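# Set lighting desk channel faders to their taped levels

## Task

Move every channel fader on the lighting desk to the level marked on the tape above that fader, and leave the master fader at the level it started at. A fader that holds its level only because the robot is still pressing or gripping it at the end does not count.

## Robot and tools

The robot has two arms, left_arm and right_arm, each ending in a two-finger gripper. All positions are in a single scene frame. The origin lies on the table top midway between the arms. +z points up, +x points out across the table, and left_arm sits on the +y side. The names left and right belong to the arms and do not describe sides of a camera image. A gripper's fingers point along its own +z axis and close along its own y axis. The reported end_effector_position is the spot between the finger pads when closed, about 2 cm short of the fingertips. Closing pushes the tips about 10 mm further along +z. Reported hand positions can be off, more so at long reach.

A ROW is 16 numbers, always both arms, even when one arm stays still. The first 8 are left_arm: x, y, z (metres, an absolute target position in the scene frame), then qw, qx, qy, qz (absolute target orientation quaternion, w first), then opening. The last 8 are the same fields for right_arm. Opening runs from -1 (closed) to +1 (fully open, 0.084 m) and is a target, not an offset. Each row is therefore an absolute pose per arm, not a displacement. A row is refused if any target sits more than 0.6 m from that arm's last reported position along any of its gripper axes. To hold an arm still, resend the exact pose from the last result where it was settled, plus the wanted opening. To keep an orientation steady, repeat the same target quaternion rather than copying a drifted one from the result.

Tools:
execute_actions takes "actions": a list that is empty or holds one item. An empty list just returns the state. {"rows": [...], "steps": n} plays up to 15 rows, one per control step of 1/30 s. n is at most 15 and defaults to 15. The last row repeats if there are fewer rows than steps. {"steps": n} without rows is a wait of up to 300 steps, counted from the previous result, so reply time counts toward it. The optional "pictures" boolean turns images on or off; they are on by default.
move takes "target" (one 16-number row as above) and "speed" in m/s, 0.002 to 0.5, default 0.25. Turning is limited to twice the speed in rad/s. Both grippers follow straight paths that finish together, lasting 0.5 to 10 s; longer paths get cut off at 10 s. Opening is sent at the start. Paths ignore obstacles and the other arm. The hand lags behind the path and can overshoot the speed, especially with the arm near straight.
wait takes "seconds", 0 to 10, and sends nothing new.
zoom_image takes "camera" (cam_head_left, cam_head_right, cam_high, cam_low, cam_left_wrist, cam_right_wrist, all 504x504) and "region" [x0, y0, x1, y1] in image pixels from the top-left corner, at most 504x504. Use it to read the tape labels and fader positions.
finished_scene takes "scene" (1 or 2), ends that scene permanently and grades it.

Each control step, the commanded pose is clipped to within 70 mm and 16 degrees of the measured pose. Damped inverse kinematics then favours position over orientation. A far target may need several calls. After the last step an arm continues only to its last clipped pose, so check the result and command the rest. Joint speed is capped at 3.14 rad/s.

Results: the state line gives each gripper's position, quaternion and linear/angular velocities. grip_measured is the actual opening on the same -1..1 scale. To hold something, command an opening clearly below grip_measured. "Hand target" shows where the controller is driving each arm. "pose unreachable" means the clearance check altered or blocked the named arm. HELD marks steps where the command was not sent. A move result adds a "move:" line with the ending (done, off_target, moving, held, fault), the distance to each target, and limits: paced means the pose was clipped; held means some steps were blocked, after which the arm may jump faster. Joint torque readings are offset and noisy. MOTOR HOT appears at 65 °C; at 80 °C an OVER-TEMPERATURE FAULT brakes the arm.

For the sliders, approach each fader knob from above with the fingers straddling it along the slide direction. Push it gently to the taped level, then lift clear so it stays set on its own. Leave the master fader untouched.

Avoid the following: knocking anything off the table, which fails the task; collisions or hard pressing between the arms; fast contacts or targets far beyond the contact point, which press hard; and torque faults, where the arm backs off and freezes for 10 s. Each joint has a load limit, with wrist pitch and roll lowest at 18.2 N m. Time, smoothness and effort all affect the result, so move deliberately and keep replies short.

Each tool is called after ">>>" as a command line: name --argument value for each argument, lists and objects as JSON in quotes; but a table of rows of numbers goes row by row, as --pt "numbers of a row", without its own name.

## Session

>>> execute_actions --actions '[]'

Scene clock: 0.00 s of 6000.00 s.
left_arm: end_effector_position=(+0.0891, +0.5444, +0.1541) grip_measured=+1.00 end_effector_quat_wxyz=(+0.068, +0.937, +0.290, -0.185) end_effector_velocity=(+0.001, -0.000, -0.000) end_effector_angular_velocity=(+0.001, -0.002, -0.001) | right_arm: end_effector_position=(+0.2805, -0.1278, +0.2784) grip_measured=+1.00 end_effector_quat_wxyz=(+0.064, +0.891, -0.422, +0.154) end_effector_velocity=(-0.000, -0.000, -0.001) end_effector_angular_velocity=(-0.001, +0.003, -0.001)
Joint positions: left_arm=[ 1.203 -0.125 -0.023  0.782  0.136  1.285  0.34   0.084] | right_arm=[ 0.592 -0.224  0.36   1.017 -0.265  1.285  1.84   0.084]
Joint velocities: left_arm=[ 0.     0.    -0.001  0.    -0.001 -0.002  0.     0.   ] | right_arm=[-0.     0.001 -0.    -0.001  0.001  0.001  0.     0.   ]
Joint torques (N m, as the arm reports them, + toward a larger angle): no reading
Hand target (left_arm): +0.089, +0.544, +0.154; +0.068, +0.937, +0.290, -0.185
Hand target (right_arm): +0.281, -0.128, +0.278; +0.064, +0.891, -0.422, +0.154

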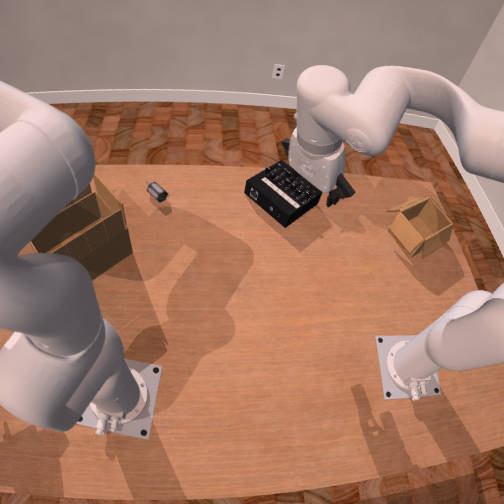

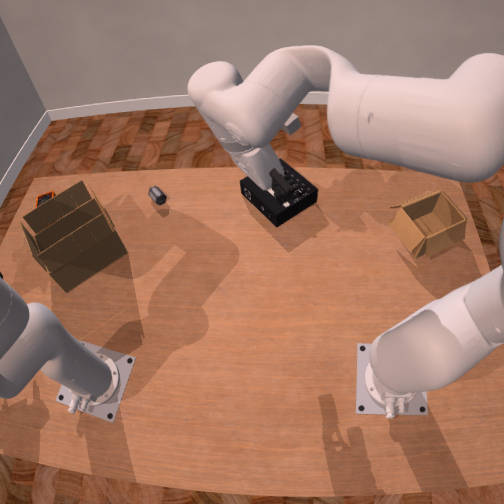

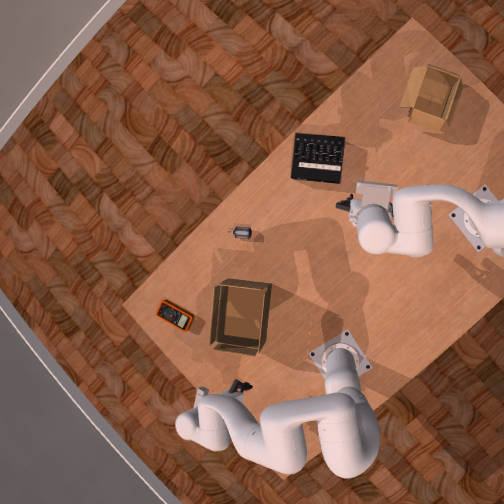

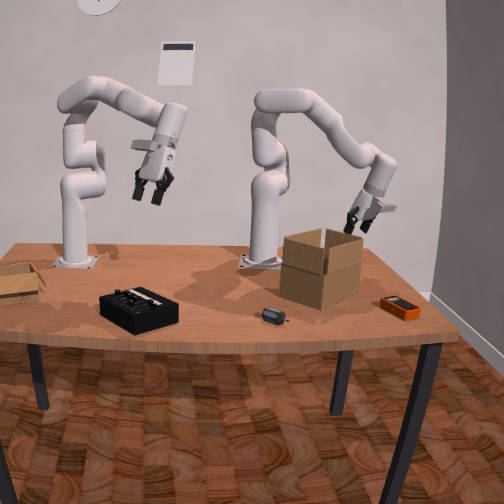

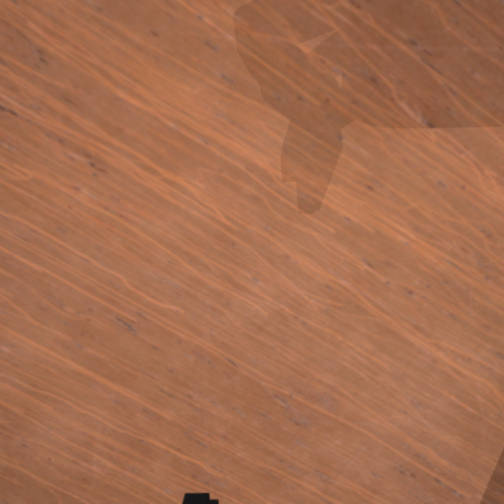

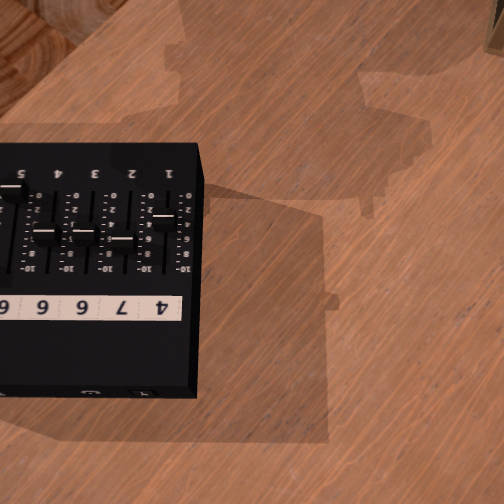

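>>> move --target '[0.0891,0.5444,0.1541,0.068,0.937,0.29,-0.185,1,0.43,-0.03,0.25,0,0.904,-0.428,0,-1]'

Scene clock: 4.67 s of 6000.00 s.
left_arm: end_effector_position=(+0.0891, +0.5444, +0.1541) grip_measured=+1.00 end_effector_quat_wxyz=(+0.068, +0.937, +0.290, -0.185) end_effector_velocity=(+0.000, -0.000, -0.000) end_effector_angular_velocity=(-0.001, -0.000, -0.001) | right_arm: end_effector_position=(+0.4301, -0.0306, +0.2506) grip_measured=-1.00 end_effector_quat_wxyz=(-0.001, +0.904, -0.428, +0.000) end_effector_velocity=(+0.003, -0.002, -0.002) end_effector_angular_velocity=(-0.006, +0.008, -0.006)
Joint positions: left_arm=[ 1.204 -0.126 -0.023  0.781  0.136  1.284  0.34   0.084] | right_arm=[ 0.528  0.388  0.289  1.673 -0.112  1.298  1.64   0.   ]
Joint velocities: left_arm=[ 0.     0.    -0.001 -0.    -0.    -0.     0.001  0.   ] | right_arm=[-0.001  0.014 -0.004  0.016 -0.001  0.012 -0.     0.   ]
Joint torques (N m, as the arm reports them, + toward a larger angle): left_arm=[ -0.53 -15.94  -0.35  16.3    1.19  -1.14   0.34] | right_arm=[  1.14 -28.89   2.87  14.4   -0.47  -0.98  -0.42]
Hand target (left_arm): +0.089, +0.544, +0.154; +0.068, +0.937, +0.290, -0.185
Hand target (right_arm): +0.430, -0.031, +0.250; -0.000, +0.904, -0.428, +0.000
Off the commanded pose (left_arm): 0.000 m, 0 deg.
Off the commanded pose (right_arm): 0.001 m, 0 deg.
After step 90, 0.37 s passed at rest.
move: done

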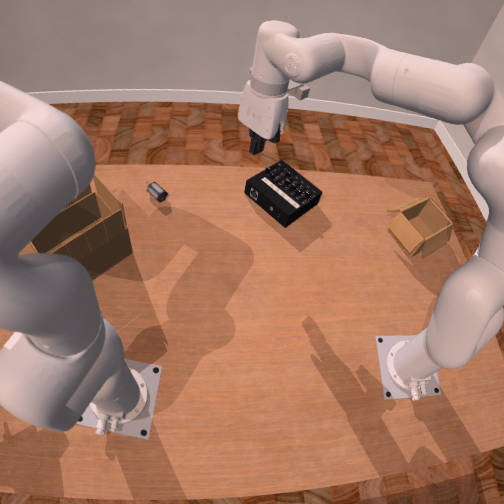

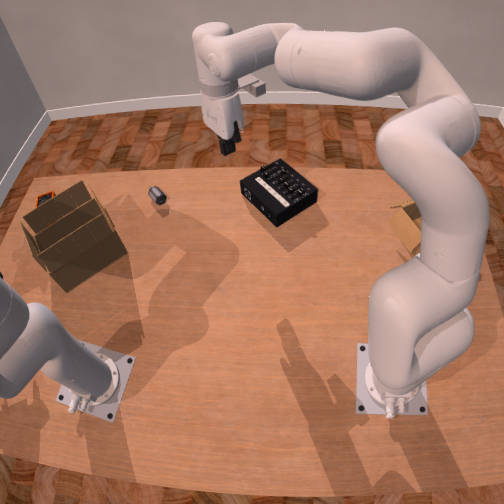

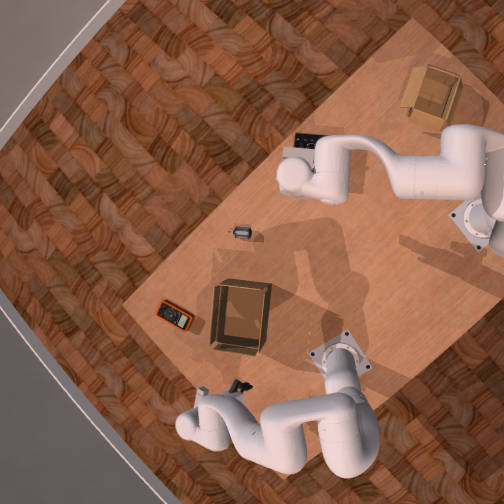

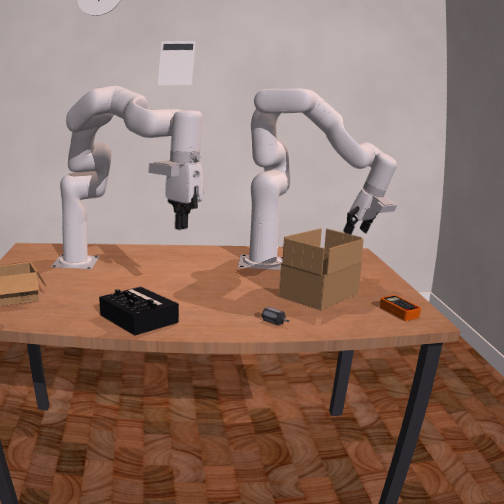

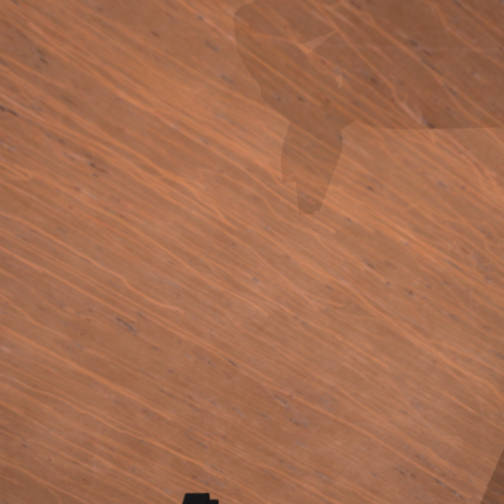

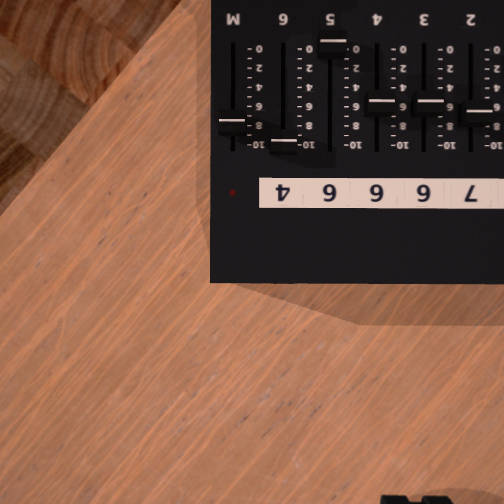

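>>> move --target '[0.0891,0.5444,0.1541,0.068,0.937,0.29,-0.185,1,0.4617,-0.0687,0.13,0,0.904,-0.428,0,-1]'

>>> zoom_image --camera "cam_low" --region '[80,230,220,350]'

>>> zoom_image --camera "cam_head_left" --region '[230,140,340,240]'

Scene clock: 11.27 s of 6000.00 s.
left_arm: end_effector_position=(+0.0891, +0.5444, +0.1541) grip_measured=+1.00 end_effector_quat_wxyz=(+0.068, +0.937, +0.290, -0.185) end_effector_velocity=(+0.000, -0.000, -0.000) end_effector_angular_velocity=(+0.001, +0.000, -0.002) | right_arm: end_effector_position=(+0.4620, -0.0678, +0.1309) grip_measured=-1.00 end_effector_quat_wxyz=(-0.001, +0.904, -0.427, +0.000) end_effector_velocity=(-0.001, -0.007, -0.009) end_effector_angular_velocity=(-0.011, +0.013, -0.007)
Joint positions: left_arm=[ 1.204 -0.126 -0.023  0.781  0.136  1.284  0.34   0.084] | right_arm=[ 0.466  0.488  0.247  1.473 -0.136  1.001  1.572  0.   ]
Joint velocities: left_arm=[-0.    -0.    -0.002 -0.001  0.001 -0.002 -0.001 -0.   ] | right_arm=[-0.004  0.008 -0.006 -0.01  -0.001 -0.001 -0.001  0.   ]
Joint torques (N m, as the arm reports them, + toward a larger angle): left_arm=[ -0.47 -15.76  -0.32  16.12   1.15  -1.19   0.22] | right_arm=[  1.29 -30.44   2.97  13.9   -0.45  -0.97  -0.47]
Hand target (left_arm): +0.089, +0.544, +0.154; +0.068, +0.937, +0.290, -0.185
Hand target (right_arm): +0.462, -0.068, +0.130; +0.000, +0.904, -0.428, -0.000
Off the commanded pose (left_arm): 0.000 m, 0 deg.
Off the commanded pose (right_arm): 0.001 m, 0 deg.
After step 90, 2.57 s passed at rest.
move: done

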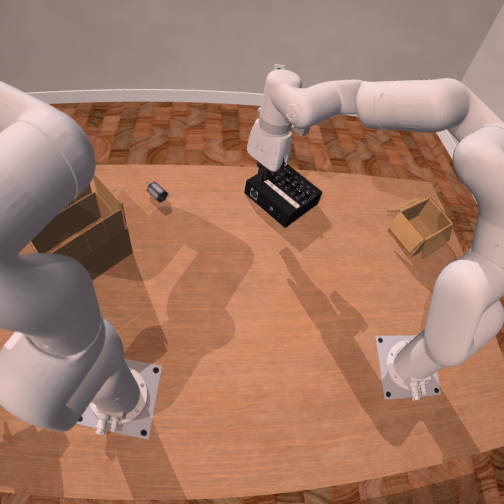

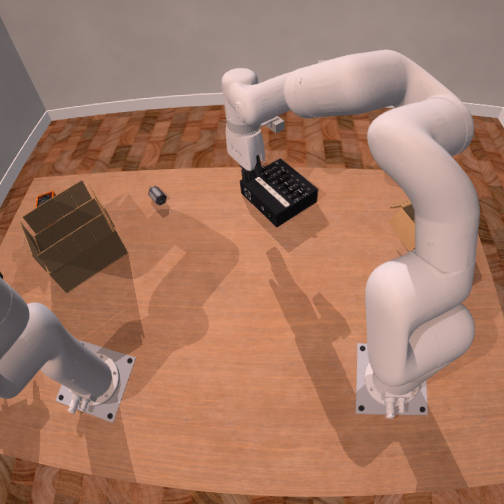

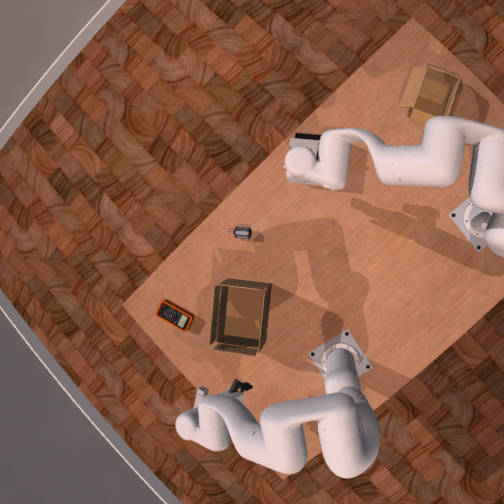

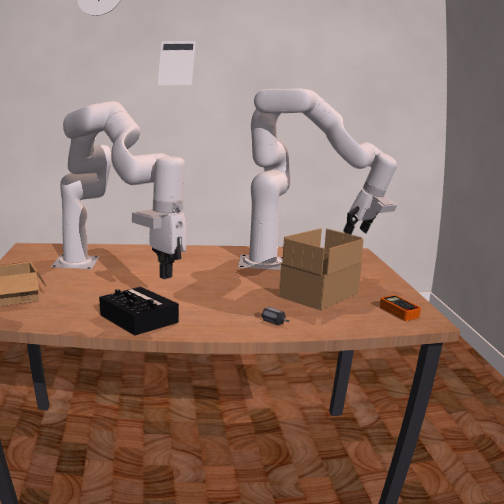

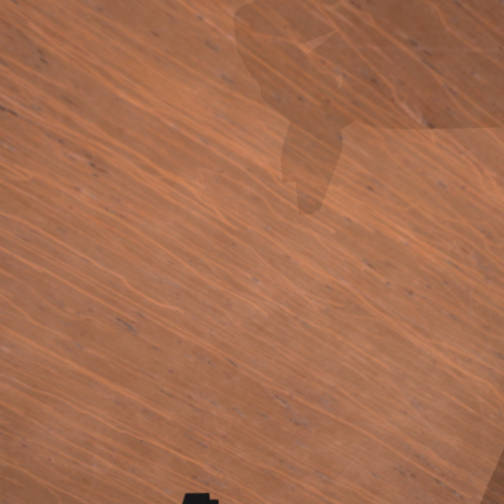

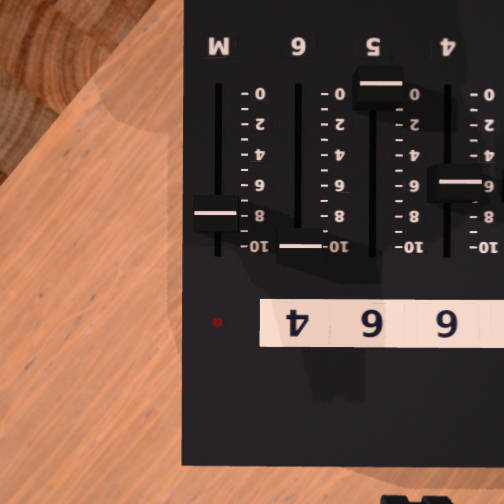

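Region (80, 230, 220, 350) of cam_low's 504x504 image, scaled by 3.600, with more detail than that image has; it fills the top 432 rows of this view, and the rest is white.

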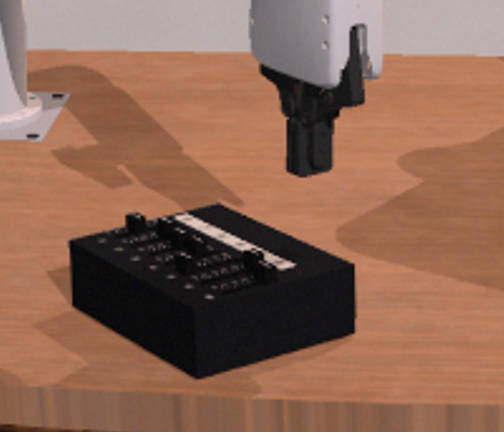

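Region (230, 140, 340, 240) of cam_head_left's 504x504 image, scaled by 4.582, with more detail than that image has; it fills the top 458 rows of this view, and the rest is white.

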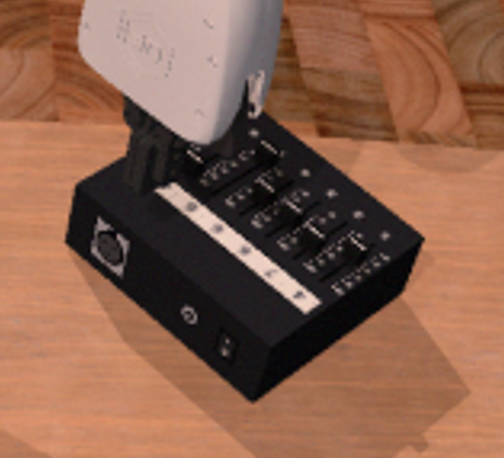

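>>> move --target '[0.0891,0.5444,0.1541,0.068,0.937,0.29,-0.185,1,0.501,-0.082,0.083,0,0.904,-0.428,0,-1]' --speed 0.08

>>> zoom_image --camera "cam_low" --region '[90,250,190,340]'

Scene clock: 16.90 s of 6000.00 s.
left_arm: end_effector_position=(+0.0891, +0.5444, +0.1541) grip_measured=+1.00 end_effector_quat_wxyz=(+0.068, +0.937, +0.290, -0.185) end_effector_velocity=(+0.001, +0.000, +0.000) end_effector_angular_velocity=(+0.001, -0.001, -0.004) | right_arm: end_effector_position=(+0.5010, -0.0817, +0.0835) grip_measured=-1.00 end_effector_quat_wxyz=(-0.000, +0.904, -0.428, +0.000) end_effector_velocity=(+0.001, -0.001, -0.001) end_effector_angular_velocity=(-0.000, -0.001, +0.000)
Joint positions: left_arm=[ 1.204 -0.126 -0.023  0.781  0.136  1.284  0.34   0.084] | right_arm=[ 0.444  0.634  0.218  1.564 -0.158  0.947  1.527  0.   ]
Joint velocities: left_arm=[-0.001  0.    -0.002  0.    -0.    -0.002  0.001 -0.   ] | right_arm=[-0.     0.004 -0.001  0.003 -0.001 -0.001 -0.002  0.   ]
Joint torques (N m, as the arm reports them, + toward a larger angle): left_arm=[ -0.28 -16.4   -0.46  16.37   1.17  -1.     0.49] | right_arm=[  1.01 -32.78   2.96  13.61  -0.24  -0.85  -0.43]
Hand target (left_arm): +0.089, +0.544, +0.154; +0.068, +0.937, +0.290, -0.185
Hand target (right_arm): +0.501, -0.082, +0.083; +0.000, +0.904, -0.428, -0.000
Off the commanded pose (left_arm): 0.000 m, 0 deg.
Off the commanded pose (right_arm): 0.001 m, 0 deg.
After step 90, 1.47 s passed at rest.
move: done

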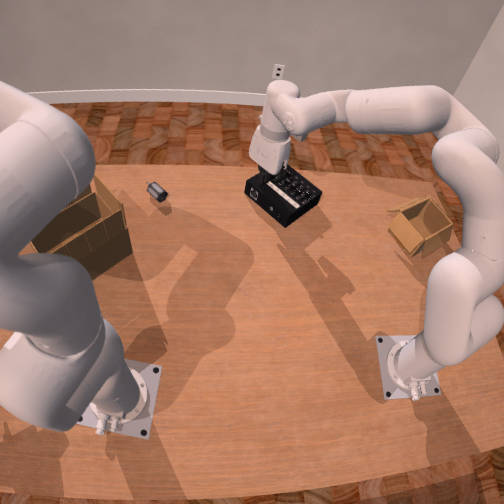

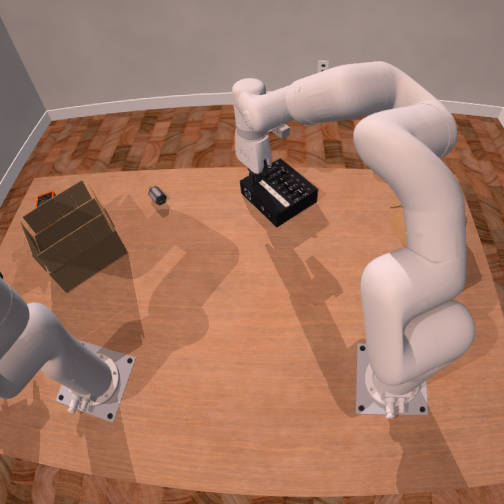

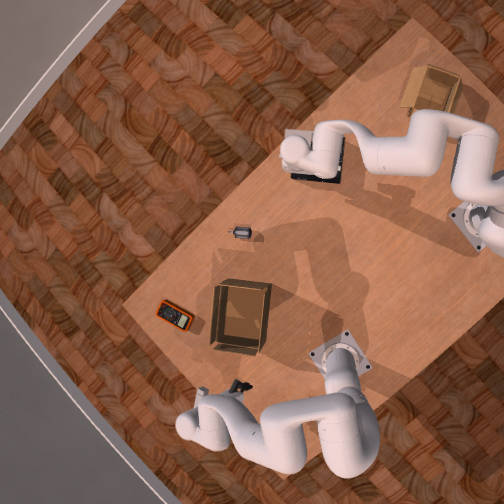

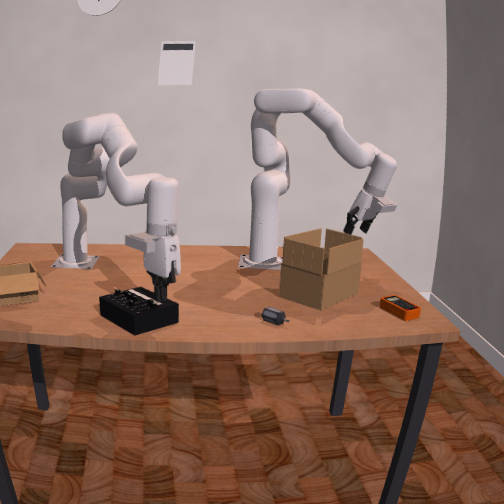

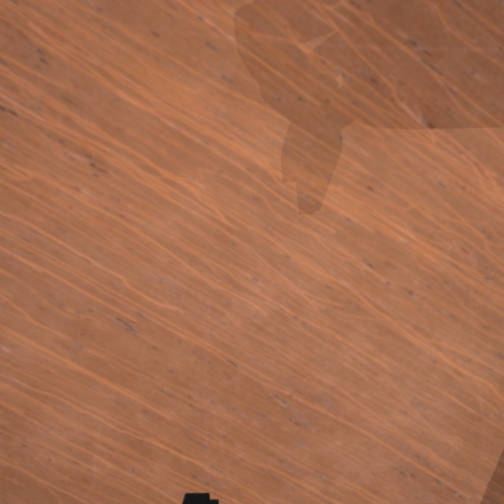

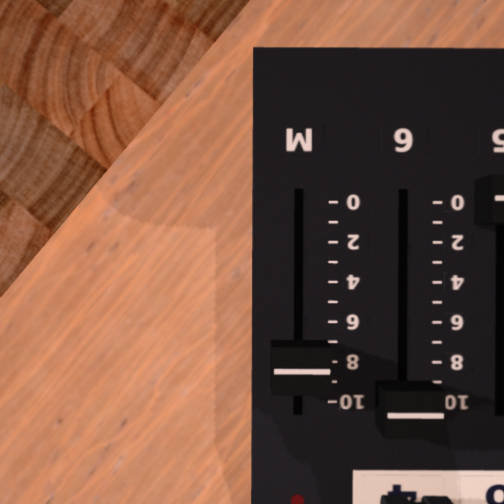

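Region (90, 250, 190, 340) of cam_low's 504x504 image, scaled by 5.040, with more detail than that image has; it fills the top 454 rows of this view, and the rest is white.

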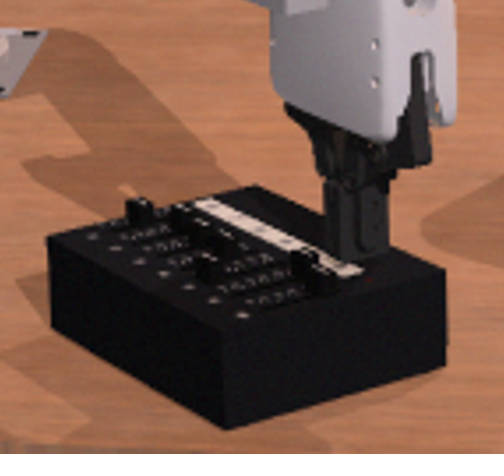

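>>> move --target '[0.0891,0.5444,0.1541,0.068,0.937,0.29,-0.185,1,0.505,-0.0875,0.079,0,0.904,-0.428,0,-1]' --speed 0.03

>>> move --target '[0.0891,0.5444,0.1541,0.068,0.937,0.29,-0.185,1,0.521,-0.1068,0.079,0,0.904,-0.428,0,-1]' --speed 0.02

Scene clock: 25.27 s of 6000.00 s.
left_arm: end_effector_position=(+0.0891, +0.5444, +0.1541) grip_measured=+1.00 end_effector_quat_wxyz=(+0.068, +0.937, +0.290, -0.185) end_effector_velocity=(-0.000, -0.001, -0.000) end_effector_angular_velocity=(-0.002, +0.001, +0.000) | right_arm: end_effector_position=(+0.5051, -0.0871, +0.0796) grip_measured=-1.00 end_effector_quat_wxyz=(-0.000, +0.904, -0.428, +0.000) end_effector_velocity=(+0.001, +0.000, +0.001) end_effector_angular_velocity=(+0.002, -0.002, +0.003)
Joint positions: left_arm=[ 1.204 -0.126 -0.023  0.781  0.136  1.284  0.34   0.084] | right_arm=[ 0.435  0.642  0.215  1.565 -0.159  0.94   1.516  0.   ]
Joint velocities: left_arm=[ 0.     0.     0.    -0.001 -0.     0.001  0.     0.   ] | right_arm=[-0.001 -0.001  0.001  0.001 -0.001 -0.001 -0.003  0.   ]
Joint torques (N m, as the arm reports them, + toward a larger angle): left_arm=[ -0.59 -16.27  -0.22  16.26   0.95  -1.08   0.32] | right_arm=[  1.04 -31.72   2.81  13.02  -0.51  -0.87  -0.35]
Hand target (left_arm): +0.089, +0.544, +0.154; +0.068, +0.937, +0.290, -0.185
Hand target (right_arm): +0.505, -0.088, +0.079; +0.000, +0.904, -0.428, +0.000
Off the commanded pose (left_arm): 0.000 m, 0 deg.
Off the commanded pose (right_arm): 0.001 m, 0 deg.
After step 90, 4.67 s passed at rest.
move: done

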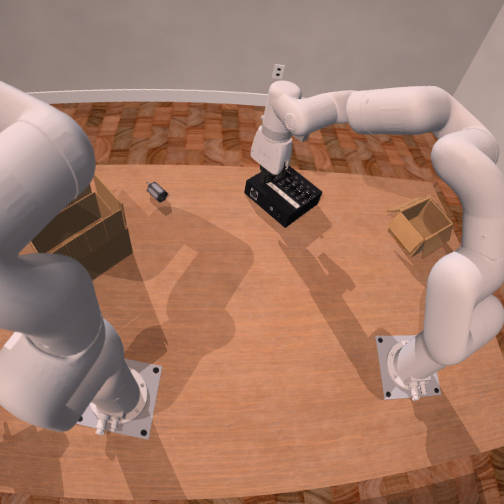

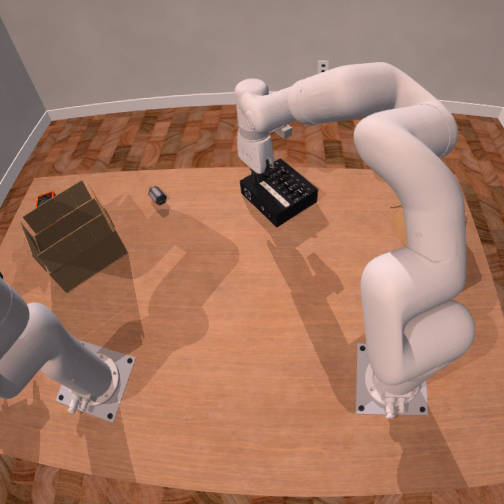

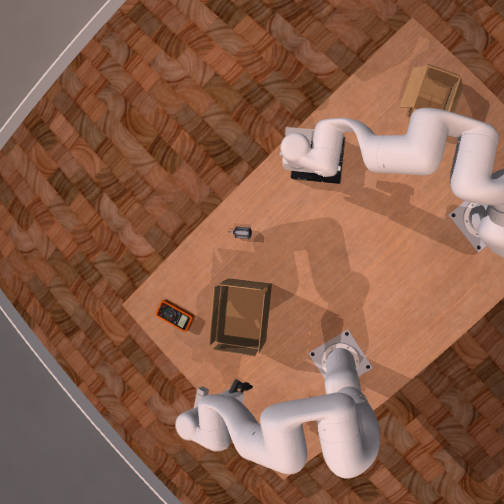

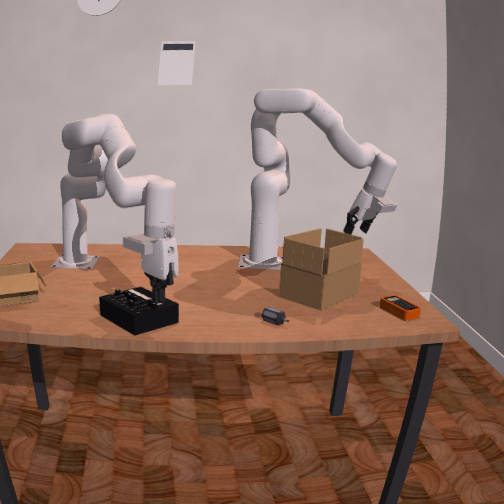

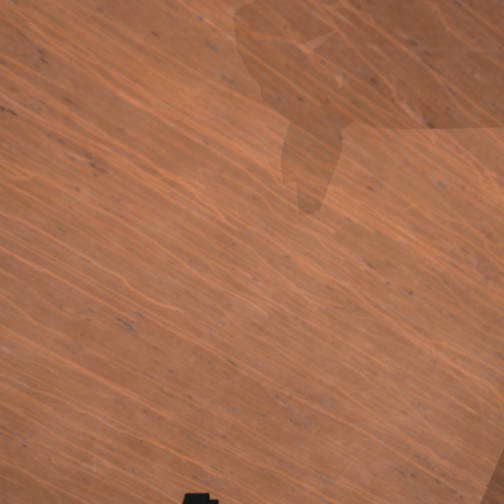

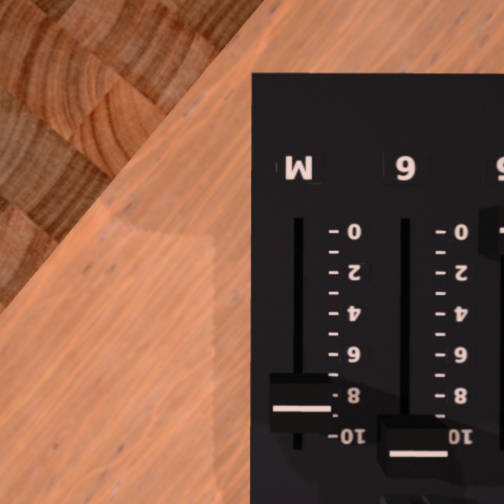

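Scene clock: 26.80 s of 6000.00 s.
left_arm: end_effector_position=(+0.0891, +0.5444, +0.1541) grip_measured=+1.00 end_effector_quat_wxyz=(+0.068, +0.937, +0.290, -0.185) end_effector_velocity=(+0.001, -0.000, +0.000) end_effector_angular_velocity=(-0.000, -0.001, -0.001) | right_arm: end_effector_position=(+0.5210, -0.1066, +0.0794) grip_measured=-1.00 end_effector_quat_wxyz=(-0.000, +0.904, -0.428, +0.000) end_effector_velocity=(+0.000, +0.000, +0.001) end_effector_angular_velocity=(+0.000, -0.001, +0.004)
Joint positions: left_arm=[ 1.204 -0.126 -0.023  0.781  0.136  1.284  0.34   0.084] | right_arm=[ 0.402  0.656  0.208  1.589 -0.156  0.949  1.473  0.   ]
Joint velocities: left_arm=[-0.     0.    -0.001  0.    -0.001 -0.     0.     0.   ] | right_arm=[-0.001  0.001  0.001  0.003 -0.001  0.002 -0.003  0.   ]
Joint torques (N m, as the arm reports them, + toward a larger angle): left_arm=[ -0.79 -15.52  -0.38  16.21   1.05  -1.07   0.21] | right_arm=[  0.27 -29.52   1.32  11.56  -0.73  -0.62  -0.4 ]
Hand target (left_arm): +0.089, +0.544, +0.154; +0.068, +0.937, +0.290, -0.185
Hand target (right_arm): +0.521, -0.107, +0.079; +0.000, +0.904, -0.428, +0.000
Off the commanded pose (left_arm): 0.000 m, 0 deg.
Off the commanded pose (right_arm): 0.000 m, 0 deg.
move: done

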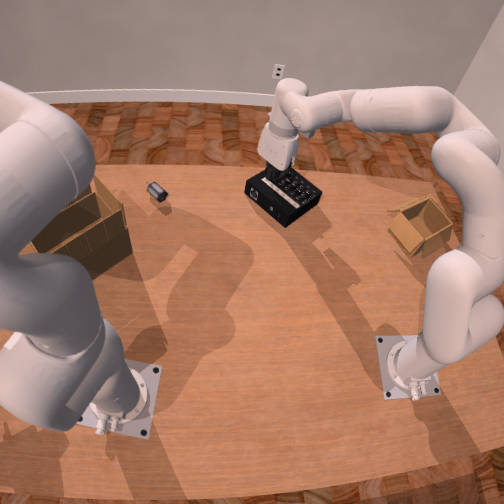

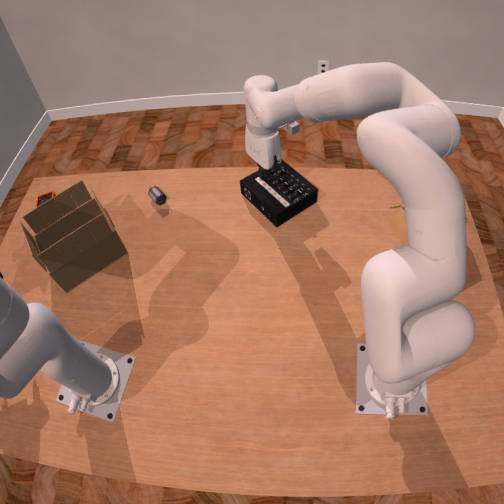

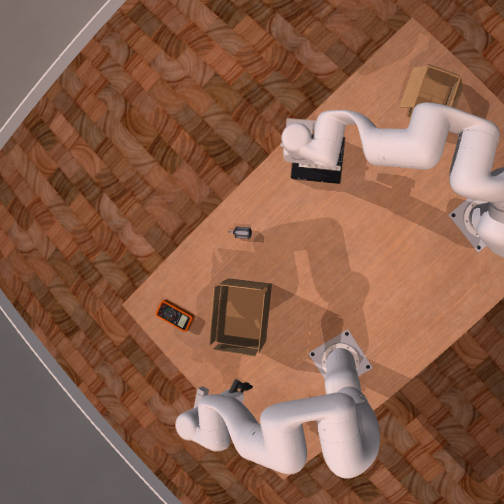

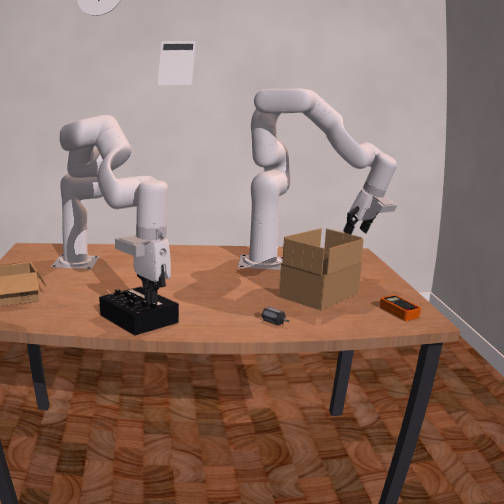

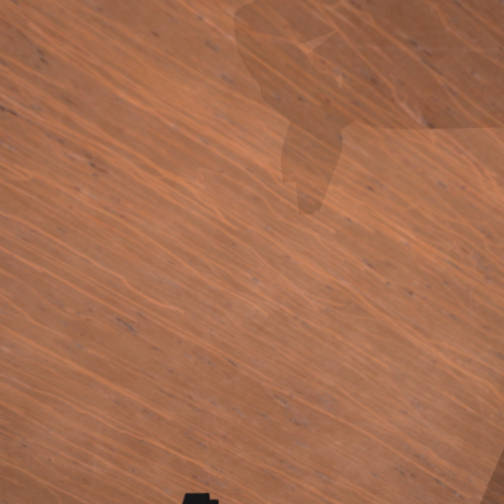

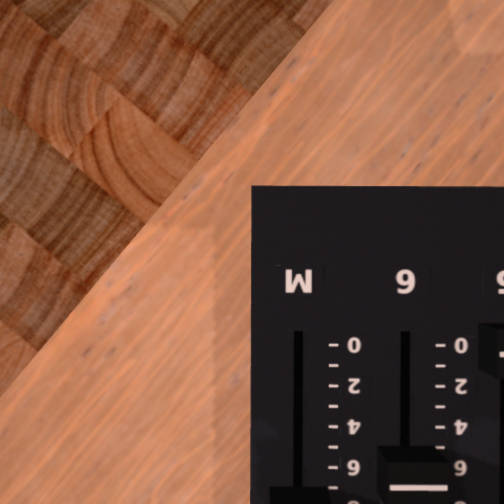

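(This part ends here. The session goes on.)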